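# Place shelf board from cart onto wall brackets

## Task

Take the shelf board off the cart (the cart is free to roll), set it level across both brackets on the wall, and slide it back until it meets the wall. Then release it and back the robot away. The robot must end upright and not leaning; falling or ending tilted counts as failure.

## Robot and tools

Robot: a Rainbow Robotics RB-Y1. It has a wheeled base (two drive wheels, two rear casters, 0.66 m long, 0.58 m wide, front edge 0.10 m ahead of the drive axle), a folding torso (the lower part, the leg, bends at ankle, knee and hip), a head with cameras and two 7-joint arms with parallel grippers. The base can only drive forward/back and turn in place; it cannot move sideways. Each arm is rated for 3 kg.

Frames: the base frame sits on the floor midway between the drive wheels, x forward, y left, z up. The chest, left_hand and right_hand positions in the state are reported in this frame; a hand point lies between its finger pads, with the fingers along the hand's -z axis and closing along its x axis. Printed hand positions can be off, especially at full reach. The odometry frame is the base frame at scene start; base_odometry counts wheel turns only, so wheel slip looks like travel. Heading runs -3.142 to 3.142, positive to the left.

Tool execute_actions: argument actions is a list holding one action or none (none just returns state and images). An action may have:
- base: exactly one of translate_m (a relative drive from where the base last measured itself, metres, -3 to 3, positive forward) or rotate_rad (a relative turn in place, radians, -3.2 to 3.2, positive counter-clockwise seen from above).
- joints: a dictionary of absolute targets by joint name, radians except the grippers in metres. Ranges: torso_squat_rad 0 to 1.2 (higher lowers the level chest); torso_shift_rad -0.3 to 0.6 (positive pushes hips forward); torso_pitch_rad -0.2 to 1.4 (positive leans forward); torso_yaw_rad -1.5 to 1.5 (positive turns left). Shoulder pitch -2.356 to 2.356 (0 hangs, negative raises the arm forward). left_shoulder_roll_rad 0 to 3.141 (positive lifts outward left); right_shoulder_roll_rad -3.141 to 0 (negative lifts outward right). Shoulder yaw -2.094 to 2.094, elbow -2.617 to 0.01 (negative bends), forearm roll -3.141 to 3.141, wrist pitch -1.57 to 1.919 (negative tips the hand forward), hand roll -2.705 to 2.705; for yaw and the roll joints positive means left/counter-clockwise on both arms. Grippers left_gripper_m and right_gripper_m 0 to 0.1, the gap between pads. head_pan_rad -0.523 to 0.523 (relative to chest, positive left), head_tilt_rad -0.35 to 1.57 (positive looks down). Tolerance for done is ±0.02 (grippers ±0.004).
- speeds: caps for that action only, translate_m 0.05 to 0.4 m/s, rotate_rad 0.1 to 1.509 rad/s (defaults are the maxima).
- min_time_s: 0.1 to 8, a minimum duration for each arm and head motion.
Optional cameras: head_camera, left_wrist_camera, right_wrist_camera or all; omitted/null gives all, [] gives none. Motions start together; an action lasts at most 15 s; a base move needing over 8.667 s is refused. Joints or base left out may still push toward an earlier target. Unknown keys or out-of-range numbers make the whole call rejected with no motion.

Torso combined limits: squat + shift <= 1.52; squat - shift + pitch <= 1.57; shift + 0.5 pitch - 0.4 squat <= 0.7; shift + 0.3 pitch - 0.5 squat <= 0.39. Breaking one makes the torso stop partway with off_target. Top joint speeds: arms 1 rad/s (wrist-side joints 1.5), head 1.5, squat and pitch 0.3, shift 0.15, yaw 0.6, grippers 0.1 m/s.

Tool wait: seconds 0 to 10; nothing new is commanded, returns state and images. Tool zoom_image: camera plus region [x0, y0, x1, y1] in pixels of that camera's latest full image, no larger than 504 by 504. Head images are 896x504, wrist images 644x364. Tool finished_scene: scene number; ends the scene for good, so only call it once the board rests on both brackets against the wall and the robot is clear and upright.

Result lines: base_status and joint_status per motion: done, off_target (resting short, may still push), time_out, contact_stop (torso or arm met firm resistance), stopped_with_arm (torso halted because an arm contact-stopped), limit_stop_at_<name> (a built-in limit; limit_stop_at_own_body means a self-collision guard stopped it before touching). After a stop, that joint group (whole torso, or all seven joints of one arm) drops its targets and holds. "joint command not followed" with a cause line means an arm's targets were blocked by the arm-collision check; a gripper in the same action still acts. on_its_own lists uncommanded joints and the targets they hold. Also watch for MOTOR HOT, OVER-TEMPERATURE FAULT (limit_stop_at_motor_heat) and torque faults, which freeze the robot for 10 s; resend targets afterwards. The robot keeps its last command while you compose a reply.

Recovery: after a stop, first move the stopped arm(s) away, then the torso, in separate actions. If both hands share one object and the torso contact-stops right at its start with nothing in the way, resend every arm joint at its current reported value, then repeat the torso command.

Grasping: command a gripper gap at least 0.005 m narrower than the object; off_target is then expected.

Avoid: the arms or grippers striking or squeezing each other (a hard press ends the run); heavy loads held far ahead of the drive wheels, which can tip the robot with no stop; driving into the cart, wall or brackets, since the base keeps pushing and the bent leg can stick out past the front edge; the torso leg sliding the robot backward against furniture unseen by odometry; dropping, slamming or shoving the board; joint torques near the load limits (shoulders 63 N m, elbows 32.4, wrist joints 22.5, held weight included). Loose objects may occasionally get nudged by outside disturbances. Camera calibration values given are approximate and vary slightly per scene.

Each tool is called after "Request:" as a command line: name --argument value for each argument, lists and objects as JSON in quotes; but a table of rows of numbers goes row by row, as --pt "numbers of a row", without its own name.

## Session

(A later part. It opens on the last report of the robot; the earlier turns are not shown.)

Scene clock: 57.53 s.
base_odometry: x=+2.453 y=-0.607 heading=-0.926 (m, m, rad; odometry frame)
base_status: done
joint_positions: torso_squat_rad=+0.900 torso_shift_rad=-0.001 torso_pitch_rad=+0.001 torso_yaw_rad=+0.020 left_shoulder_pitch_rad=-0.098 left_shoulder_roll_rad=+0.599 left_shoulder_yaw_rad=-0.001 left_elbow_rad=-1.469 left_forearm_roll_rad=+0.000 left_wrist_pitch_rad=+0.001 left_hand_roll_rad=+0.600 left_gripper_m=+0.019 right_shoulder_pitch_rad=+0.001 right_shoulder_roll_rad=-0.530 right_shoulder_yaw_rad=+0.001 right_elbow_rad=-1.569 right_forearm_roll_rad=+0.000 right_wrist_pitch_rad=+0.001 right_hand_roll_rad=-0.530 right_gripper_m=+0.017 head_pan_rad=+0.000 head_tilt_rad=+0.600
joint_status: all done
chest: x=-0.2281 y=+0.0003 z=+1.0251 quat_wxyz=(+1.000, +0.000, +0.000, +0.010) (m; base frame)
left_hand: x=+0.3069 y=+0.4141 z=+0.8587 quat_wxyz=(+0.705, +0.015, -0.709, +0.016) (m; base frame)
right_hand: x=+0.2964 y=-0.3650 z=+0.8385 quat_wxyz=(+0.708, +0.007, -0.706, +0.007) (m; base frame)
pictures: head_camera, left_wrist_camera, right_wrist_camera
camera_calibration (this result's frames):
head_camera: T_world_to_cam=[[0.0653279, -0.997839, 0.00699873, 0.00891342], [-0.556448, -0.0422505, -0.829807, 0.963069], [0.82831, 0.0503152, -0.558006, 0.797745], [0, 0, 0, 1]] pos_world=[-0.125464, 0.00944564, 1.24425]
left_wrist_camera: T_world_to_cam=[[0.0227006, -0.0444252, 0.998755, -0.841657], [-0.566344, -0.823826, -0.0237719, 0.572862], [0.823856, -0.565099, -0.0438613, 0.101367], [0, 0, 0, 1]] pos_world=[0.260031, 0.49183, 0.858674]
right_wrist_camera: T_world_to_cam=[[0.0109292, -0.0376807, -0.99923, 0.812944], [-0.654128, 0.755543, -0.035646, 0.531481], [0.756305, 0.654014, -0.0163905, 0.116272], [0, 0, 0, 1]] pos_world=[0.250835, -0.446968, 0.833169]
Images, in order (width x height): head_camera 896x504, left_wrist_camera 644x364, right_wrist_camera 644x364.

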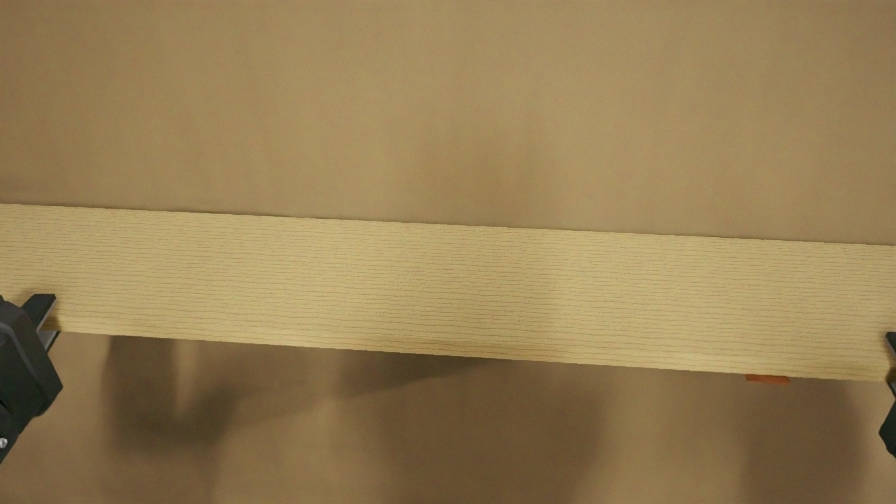

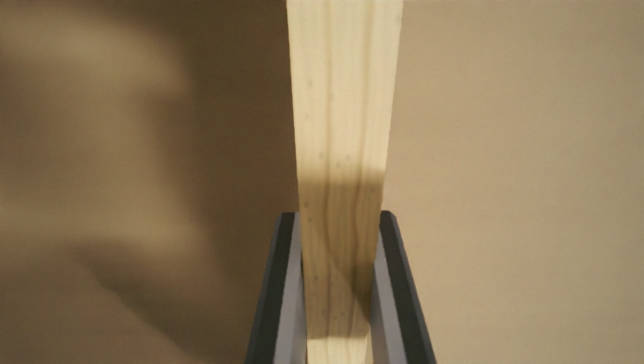

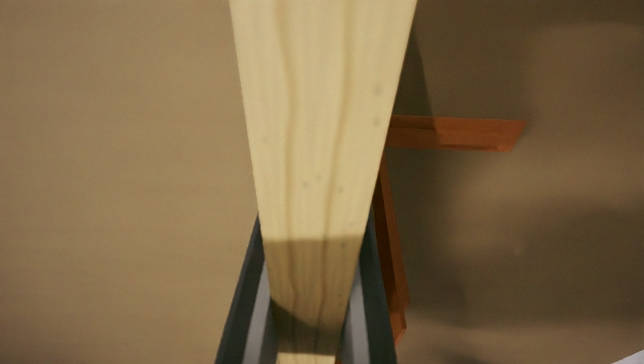

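Request:
execute_actions --actions '[{"base":{"translate_m":0.02},"joints":{"torso_squat_rad":0.95}}]' --cameras '[]'

Request:
execute_actions --actions '[{"joints":{"left_gripper_m":0.07,"right_gripper_m":0.07}}]' --cameras '["left_wrist_camera","right_wrist_camera"]'

Request:
execute_actions --actions '[{"base":{"translate_m":-0.12}}]'

Scene clock: 58.57 s.
base_odometry: x=+2.465 y=-0.623 heading=-0.927 (m, m, rad; odometry frame)
base_status: done
joint_positions: torso_squat_rad=+0.950 torso_shift_rad=-0.001 torso_pitch_rad=+0.000 torso_yaw_rad=+0.020 left_shoulder_pitch_rad=-0.098 left_shoulder_roll_rad=+0.599 left_shoulder_yaw_rad=-0.001 left_elbow_rad=-1.469 left_forearm_roll_rad=+0.000 left_wrist_pitch_rad=+0.001 left_hand_roll_rad=+0.600 left_gripper_m=+0.019 right_shoulder_pitch_rad=+0.001 right_shoulder_roll_rad=-0.530 right_shoulder_yaw_rad=+0.001 right_elbow_rad=-1.569 right_forearm_roll_rad=+0.000 right_wrist_pitch_rad=+0.001 right_hand_roll_rad=-0.530 right_gripper_m=+0.017 head_pan_rad=+0.000 head_tilt_rad=+0.600
joint_status: all done
chest: x=-0.2282 y=+0.0003 z=+0.9971 quat_wxyz=(+1.000, +0.000, +0.000, +0.010) (m; base frame)
left_hand: x=+0.3069 y=+0.4141 z=+0.8308 quat_wxyz=(+0.705, +0.015, -0.709, +0.016) (m; base frame)
right_hand: x=+0.2964 y=-0.3650 z=+0.8106 quat_wxyz=(+0.708, +0.007, -0.706, +0.007) (m; base frame)
pictures: none
No camera images: the call's "cameras" was empty. Leave "cameras" out to get every camera's image.

Scene clock: 59.77 s.
base_odometry: x=+2.465 y=-0.623 heading=-0.927 (m, m, rad; odometry frame)
base_status: not commanded
joint_positions: torso_squat_rad=+0.950 torso_shift_rad=-0.001 torso_pitch_rad=+0.000 torso_yaw_rad=+0.020 left_shoulder_pitch_rad=-0.099 left_shoulder_roll_rad=+0.600 left_shoulder_yaw_rad=+0.000 left_elbow_rad=-1.470 left_forearm_roll_rad=+0.000 left_wrist_pitch_rad=+0.000 left_hand_roll_rad=+0.600 left_gripper_m=+0.070 right_shoulder_pitch_rad=+0.000 right_shoulder_roll_rad=-0.530 right_shoulder_yaw_rad=+0.000 right_elbow_rad=-1.570 right_forearm_roll_rad=+0.000 right_wrist_pitch_rad=+0.000 right_hand_roll_rad=-0.530 right_gripper_m=+0.070 head_pan_rad=+0.000 head_tilt_rad=+0.600
joint_status: all done
chest: x=-0.2283 y=+0.0003 z=+0.9971 quat_wxyz=(+1.000, +0.000, +0.000, +0.010) (m; base frame)
left_hand: x=+0.3072 y=+0.4138 z=+0.8323 quat_wxyz=(+0.704, +0.015, -0.710, +0.016) (m; base frame)
right_hand: x=+0.2966 y=-0.3647 z=+0.8117 quat_wxyz=(+0.708, +0.007, -0.707, +0.007) (m; base frame)
pictures: left_wrist_camera, right_wrist_camera
camera_calibration (this result's frames):
left_wrist_camera: T_world_to_cam=[[0.0194028, -0.0445792, 0.998817, -0.814293], [-0.567018, -0.823303, -0.0257309, 0.573728], [0.823477, -0.565848, -0.0412515, 0.0980635], [0, 0, 0, 1]] pos_world=[0.26036, 0.49154, 0.832138]
right_wrist_camera: T_world_to_cam=[[0.0135247, -0.0376966, -0.999198, 0.785386], [-0.65459, 0.755061, -0.0373464, 0.531773], [0.755863, 0.65457, -0.0144638, 0.114303], [0, 0, 0, 1]] pos_world=[0.251074, -0.446734, 0.806269]
Images, in order (width x height): left_wrist_camera 644x364, right_wrist_camera 644x364.

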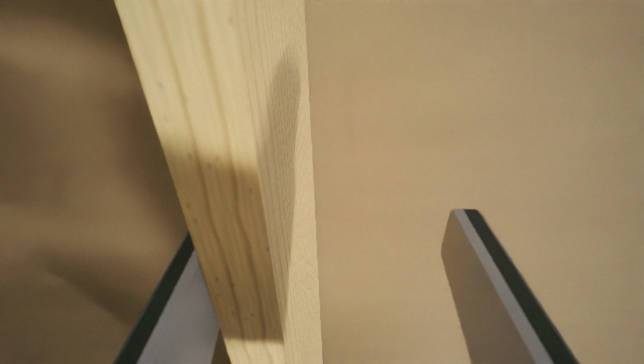

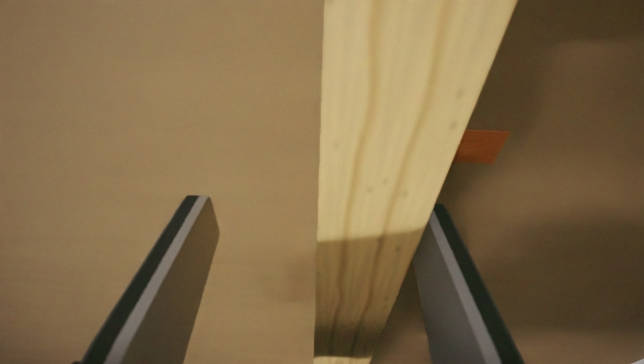

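Scene clock: 61.37 s.
base_odometry: x=+2.393 y=-0.527 heading=-0.925 (m, m, rad; odometry frame)
base_status: done
joint_positions: torso_squat_rad=+0.950 torso_shift_rad=-0.001 torso_pitch_rad=+0.000 torso_yaw_rad=+0.020 left_shoulder_pitch_rad=-0.100 left_shoulder_roll_rad=+0.600 left_shoulder_yaw_rad=+0.000 left_elbow_rad=-1.470 left_forearm_roll_rad=+0.000 left_wrist_pitch_rad=+0.000 left_hand_roll_rad=+0.600 left_gripper_m=+0.070 right_shoulder_pitch_rad=+0.000 right_shoulder_roll_rad=-0.530 right_shoulder_yaw_rad=+0.000 right_elbow_rad=-1.570 right_forearm_roll_rad=+0.000 right_wrist_pitch_rad=+0.000 right_hand_roll_rad=-0.530 right_gripper_m=+0.070 head_pan_rad=+0.000 head_tilt_rad=+0.600
joint_status: not commanded
chest: x=-0.2285 y=+0.0003 z=+0.9971 quat_wxyz=(+1.000, +0.000, +0.000, +0.010) (m; base frame)
left_hand: x=+0.3072 y=+0.4138 z=+0.8330 quat_wxyz=(+0.703, +0.015, -0.711, +0.016) (m; base frame)
right_hand: x=+0.2965 y=-0.3646 z=+0.8121 quat_wxyz=(+0.707, +0.007, -0.707, +0.007) (m; base frame)
pictures: head_camera, left_wrist_camera, right_wrist_camera
camera_calibration (this result's frames):
head_camera: T_world_to_cam=[[0.0653837, -0.997835, 0.00705552, 0.00907636], [-0.555691, -0.042283, -0.830313, 0.940287], [0.828814, 0.0503683, -0.557253, 0.781819], [0, 0, 0, 1]] pos_world=[-0.126066, 0.00943601, 1.21634]
left_wrist_camera: T_world_to_cam=[[0.0181515, -0.0447515, 0.998833, -0.814501], [-0.567137, -0.823195, -0.0265758, 0.574409], [0.823423, -0.565993, -0.0403225, 0.0973529], [0, 0, 0, 1]] pos_world=[0.26039, 0.491501, 0.832742]
right_wrist_camera: T_world_to_cam=[[0.0143385, -0.0376661, -0.999188, 0.785528], [-0.654635, 0.754997, -0.037855, 0.532129], [0.755809, 0.654646, -0.0138321, 0.113841], [0, 0, 0, 1]] pos_world=[0.251045, -0.446693, 0.806608]
Images, in order (width x height): head_camera 896x504, left_wrist_camera 644x364, right_wrist_camera 644x364.

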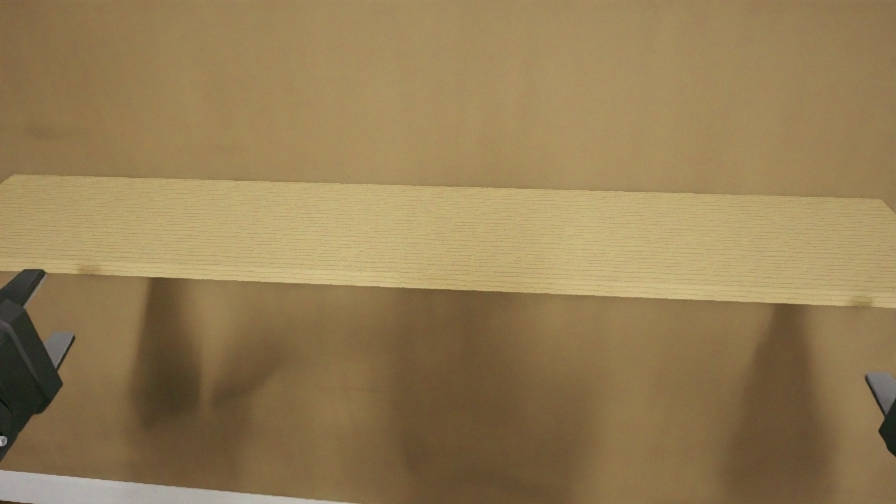

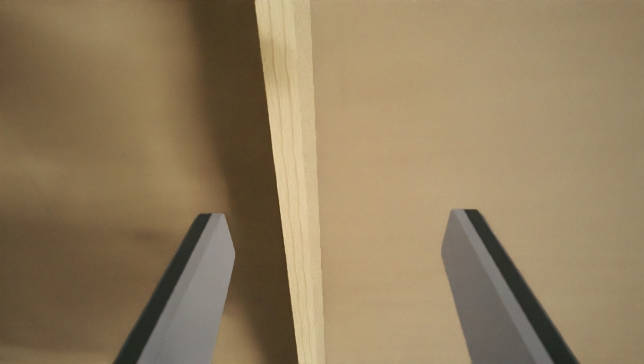

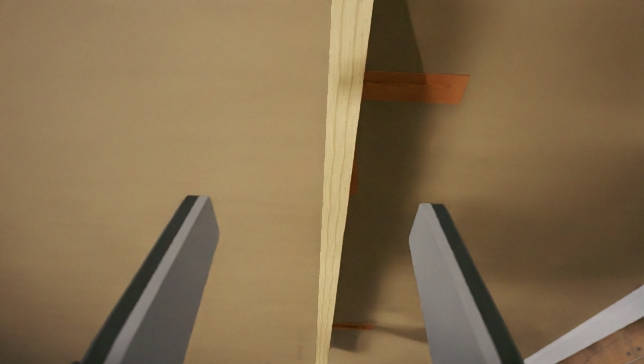

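Request:
execute_actions --actions '[{"base":{"translate_m":0.04},"joints":{"left_gripper_m":0,"right_gripper_m":0,"torso_squat_rad":0.97,"torso_yaw_rad":-0.01,"left_shoulder_roll_rad":0.54,"left_hand_roll_rad":0.54},"speeds":{"translate_m":0.05}}]' --cameras '[]'

Request:
execute_actions --actions '[{"joints":{"torso_shift_rad":0.15}}]'

Scene clock: 63.23 s.
base_odometry: x=+2.417 y=-0.559 heading=-0.926 (m, m, rad; odometry frame)
base_status: done
joint_positions: torso_squat_rad=+0.970 torso_shift_rad=-0.001 torso_pitch_rad=+0.000 torso_yaw_rad=-0.010 left_shoulder_pitch_rad=-0.100 left_shoulder_roll_rad=+0.540 left_shoulder_yaw_rad=+0.000 left_elbow_rad=-1.470 left_forearm_roll_rad=+0.000 left_wrist_pitch_rad=+0.000 left_hand_roll_rad=+0.540 left_gripper_m=+0.001 right_shoulder_pitch_rad=+0.000 right_shoulder_roll_rad=-0.530 right_shoulder_yaw_rad=+0.000 right_elbow_rad=-1.570 right_forearm_roll_rad=+0.000 right_wrist_pitch_rad=+0.000 right_hand_roll_rad=-0.530 right_gripper_m=+0.000 head_pan_rad=+0.000 head_tilt_rad=+0.600
joint_status: all done
chest: x=-0.2284 y=+0.0003 z=+0.9856 quat_wxyz=(+1.000, +0.000, +0.000, -0.005) (m; base frame)
left_hand: x=+0.3197 y=+0.3796 z=+0.8101 quat_wxyz=(+0.704, +0.002, -0.710, +0.003) (m; base frame)
right_hand: x=+0.2854 y=-0.3803 z=+0.8006 quat_wxyz=(+0.707, -0.004, -0.707, -0.004) (m; base frame)
pictures: none
No camera images: the call's "cameras" was empty. Leave "cameras" out to get every camera's image.

Scene clock: 65.03 s.
base_odometry: x=+2.417 y=-0.559 heading=-0.926 (m, m, rad; odometry frame)
base_status: not commanded
joint_positions: torso_squat_rad=+0.970 torso_shift_rad=+0.150 torso_pitch_rad=+0.000 torso_yaw_rad=-0.010 left_shoulder_pitch_rad=-0.100 left_shoulder_roll_rad=+0.540 left_shoulder_yaw_rad=+0.000 left_elbow_rad=-1.470 left_forearm_roll_rad=+0.000 left_wrist_pitch_rad=+0.000 left_hand_roll_rad=+0.540 left_gripper_m=+0.001 right_shoulder_pitch_rad=+0.000 right_shoulder_roll_rad=-0.530 right_shoulder_yaw_rad=+0.000 right_elbow_rad=-1.570 right_forearm_roll_rad=+0.000 right_wrist_pitch_rad=+0.000 right_hand_roll_rad=-0.530 right_gripper_m=+0.000 head_pan_rad=+0.000 head_tilt_rad=+0.600
joint_status: all done
chest: x=-0.1691 y=+0.0003 z=+0.9812 quat_wxyz=(+1.000, +0.000, +0.000, -0.005) (m; base frame)
left_hand: x=+0.3791 y=+0.3797 z=+0.8059 quat_wxyz=(+0.704, +0.002, -0.710, +0.003) (m; base frame)
right_hand: x=+0.3448 y=-0.3802 z=+0.7963 quat_wxyz=(+0.707, -0.004, -0.707, -0.004) (m; base frame)
pictures: head_camera, left_wrist_camera, right_wrist_camera
camera_calibration (this result's frames):
head_camera: T_world_to_cam=[[0.0354771, -0.999346, 0.0070228, 0.000262064], [-0.556637, -0.0255961, -0.830362, 0.960004], [0.829998, 0.0255497, -0.55718, 0.723843], [0, 0, 0, 1]] pos_world=[-0.0664245, 0.00634025, 1.20046]
left_wrist_camera: T_world_to_cam=[[0.0192193, -0.0458018, 0.998766, -0.790254], [-0.595631, -0.802858, -0.025356, 0.588482], [0.803028, -0.594408, -0.0427114, 0.0382203], [0, 0, 0, 1]] pos_world=[0.335014, 0.458991, 0.805832]
right_wrist_camera: T_world_to_cam=[[0.0134622, -0.0380959, -0.999183, 0.768615], [-0.63174, 0.774247, -0.0380313, 0.574476], [0.775064, 0.631736, -0.0136437, 0.0718238], [0, 0, 0, 1]] pos_world=[0.296904, -0.460879, 0.790816]
Images, in order (width x height): head_camera 896x504, left_wrist_camera 644x364, right_wrist_camera 644x364.

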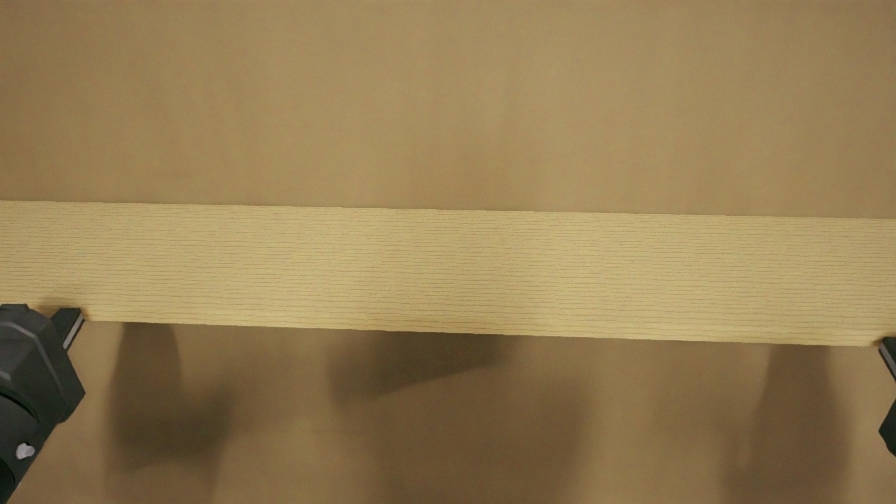

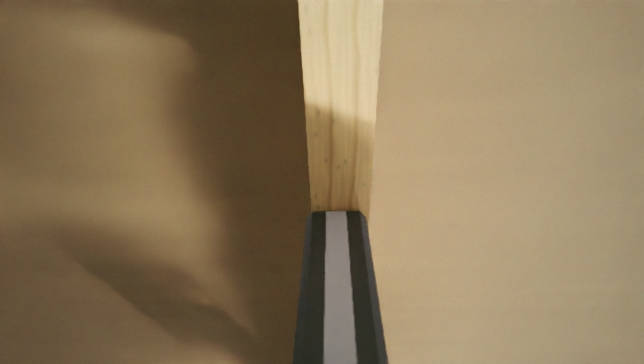

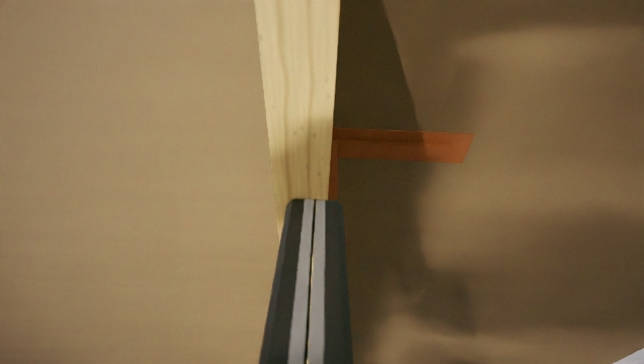

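Request:
execute_actions --actions '[{"joints":{"torso_shift_rad":0.2,"torso_squat_rad":0.96}}]' --cameras '["right_wrist_camera"]'

Request:
execute_actions --actions '[{"base":{"translate_m":-0.5},"joints":{"torso_squat_rad":0.5}}]'

Scene clock: 66.50 s.
base_odometry: x=+2.417 y=-0.559 heading=-0.926 (m, m, rad; odometry frame)
base_status: not commanded
joint_positions: torso_squat_rad=+0.967 torso_shift_rad=+0.169 torso_pitch_rad=-0.006 torso_yaw_rad=-0.012 left_shoulder_pitch_rad=-0.100 left_shoulder_roll_rad=+0.540 left_shoulder_yaw_rad=+0.000 left_elbow_rad=-1.470 left_forearm_roll_rad=+0.000 left_wrist_pitch_rad=+0.000 left_hand_roll_rad=+0.540 left_gripper_m=+0.001 right_shoulder_pitch_rad=+0.006 right_shoulder_roll_rad=-0.528 right_shoulder_yaw_rad=+0.003 right_elbow_rad=-1.571 right_forearm_roll_rad=+0.000 right_wrist_pitch_rad=-0.001 right_hand_roll_rad=-0.530 right_gripper_m=+0.000 head_pan_rad=+0.000 head_tilt_rad=+0.600
joint_status: torso_shift_rad contact_stop (moved +0.019 of +0.050); the others done
on_its_own: torso_shift_rad is held at +0.170, not at your +0.200, since a contact_stop
chest: x=-0.1631 y=+0.0004 z=+0.9818 quat_wxyz=(+1.000, +0.000, -0.003, -0.006) (m; base frame)
left_hand: x=+0.3869 y=+0.3786 z=+0.8095 quat_wxyz=(+0.702, +0.001, -0.712, +0.002) (m; base frame)
right_hand: x=+0.3493 y=-0.3800 z=+0.7966 quat_wxyz=(+0.707, -0.003, -0.707, -0.004) (m; base frame)
pictures: right_wrist_camera
camera_calibration (this result's frames):
right_wrist_camera: T_world_to_cam=[[0.0138456, -0.0366106, -0.999234, 0.769403], [-0.631429, 0.774545, -0.0371275, 0.576407], [0.77531, 0.631459, -0.0123929, 0.0669853], [0, 0, 0, 1]] pos_world=[0.301373, -0.460583, 0.791044]
Images, in order (width x height): right_wrist_camera 644x364.

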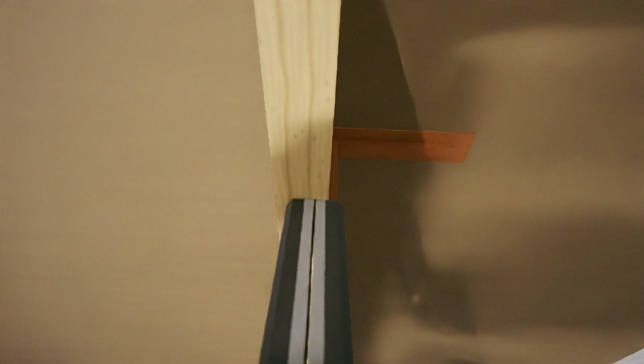

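not run: a stop came earlier in this reply.

The right end is seated; next is the left end.

Request:
execute_actions --actions '[{"joints":{"torso_yaw_rad":-0.07}}]'

Scene clock: 67.87 s.
base_odometry: x=+2.417 y=-0.559 heading=-0.925 (m, m, rad; odometry frame)
base_status: not commanded
joint_positions: torso_squat_rad=+0.967 torso_shift_rad=+0.167 torso_pitch_rad=-0.009 torso_yaw_rad=-0.036 left_shoulder_pitch_rad=-0.094 left_shoulder_roll_rad=+0.542 left_shoulder_yaw_rad=+0.003 left_elbow_rad=-1.469 left_forearm_roll_rad=+0.000 left_wrist_pitch_rad=+0.000 left_hand_roll_rad=+0.540 left_gripper_m=+0.001 right_shoulder_pitch_rad=+0.000 right_shoulder_roll_rad=-0.530 right_shoulder_yaw_rad=+0.000 right_elbow_rad=-1.570 right_forearm_roll_rad=+0.000 right_wrist_pitch_rad=+0.000 right_hand_roll_rad=-0.530 right_gripper_m=+0.000 head_pan_rad=+0.000 head_tilt_rad=+0.600
joint_status: torso_yaw_rad contact_stop (moved -0.024 of -0.058)
on_its_own: torso_shift_rad is held at +0.168, not at your +0.200, since a contact_stop; torso_yaw_rad is held at -0.037, not at your -0.070, since a contact_stop
chest: x=-0.1645 y=+0.0004 z=+0.9817 quat_wxyz=(+1.000, +0.000, -0.004, -0.018) (m; base frame)
left_hand: x=+0.3930 y=+0.3689 z=+0.8082 quat_wxyz=(+0.703, -0.004, -0.711, -0.005) (m; base frame)
right_hand: x=+0.3407 y=-0.3933 z=+0.8008 quat_wxyz=(+0.704, -0.013, -0.710, -0.013) (m; base frame)
pictures: head_camera, left_wrist_camera, right_wrist_camera
camera_calibration (this result's frames):
head_camera: T_world_to_cam=[[0.00936704, -0.99993, 0.00725516, -0.00431711], [-0.550239, -0.0112125, -0.834932, 0.968469], [0.834955, 0.00382877, -0.550305, 0.714389], [0, 0, 0, 1]] pos_world=[-0.0635531, 0.00380688, 1.20177]
left_wrist_camera: T_world_to_cam=[[0.015851, -0.0479031, 0.998726, -0.791213], [-0.611597, -0.790666, -0.0282169, 0.592319], [0.791011, -0.61037, -0.0418302, 0.0306412], [0, 0, 0, 1]] pos_world=[0.350564, 0.449128, 0.8082]
right_wrist_camera: T_world_to_cam=[[0.0204419, -0.0384274, -0.999052, 0.77007], [-0.611085, 0.790401, -0.0429054, 0.585414], [0.791301, 0.611383, -0.00732508, 0.0647464], [0, 0, 0, 1]] pos_world=[0.290762, -0.472705, 0.794932]
Images, in order (width x height): head_camera 896x504, left_wrist_camera 644x364, right_wrist_camera 644x364.

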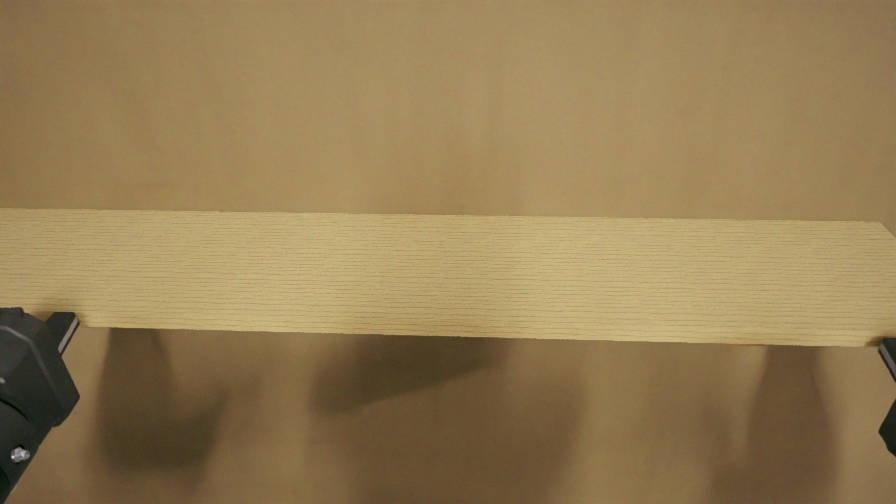

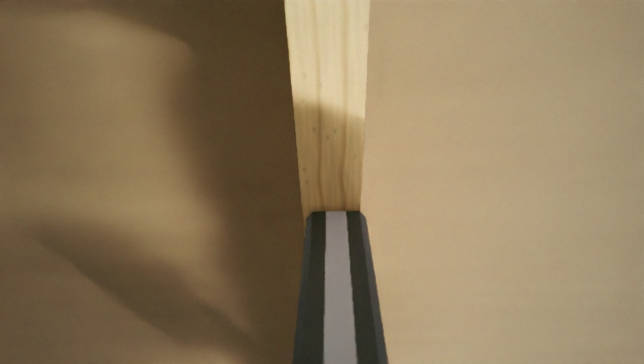

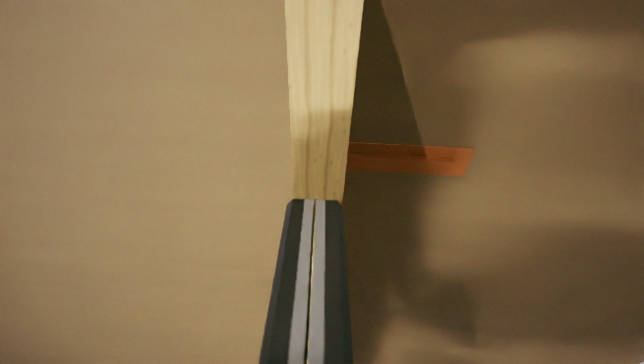

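Request:
execute_actions --actions '[{"base":{"translate_m":-0.5}}]' --cameras '[]'

Request:
finished_scene --scene 1

Scene clock: 71.07 s.
base_odometry: x=+2.117 y=-0.159 heading=-0.926 (m, m, rad; odometry frame)
base_status: done
joint_positions: torso_squat_rad=+0.967 torso_shift_rad=+0.168 torso_pitch_rad=-0.007 torso_yaw_rad=-0.037 left_shoulder_pitch_rad=-0.100 left_shoulder_roll_rad=+0.540 left_shoulder_yaw_rad=+0.000 left_elbow_rad=-1.470 left_forearm_roll_rad=+0.000 left_wrist_pitch_rad=+0.000 left_hand_roll_rad=+0.540 left_gripper_m=+0.001 right_shoulder_pitch_rad=+0.000 right_shoulder_roll_rad=-0.530 right_shoulder_yaw_rad=+0.000 right_elbow_rad=-1.570 right_forearm_roll_rad=+0.000 right_wrist_pitch_rad=+0.000 right_hand_roll_rad=-0.530 right_gripper_m=+0.000 head_pan_rad=+0.000 head_tilt_rad=+0.600
joint_status: not commanded
on_its_own: torso_shift_rad is held at +0.168, not at your +0.200, since a contact_stop; torso_yaw_rad is held at -0.037, not at your -0.070, since a contact_stop
chest: x=-0.1636 y=+0.0003 z=+0.9818 quat_wxyz=(+1.000, +0.000, -0.003, -0.019) (m; base frame)
left_hand: x=+0.3959 y=+0.3648 z=+0.8102 quat_wxyz=(+0.702, -0.007, -0.712, -0.006) (m; base frame)
right_hand: x=+0.3409 y=-0.3940 z=+0.8001 quat_wxyz=(+0.705, -0.013, -0.709, -0.013) (m; base frame)
pictures: none
No camera images: the call's "cameras" was empty. Leave "cameras" out to get every camera's image.

The scene is finished: the task was done.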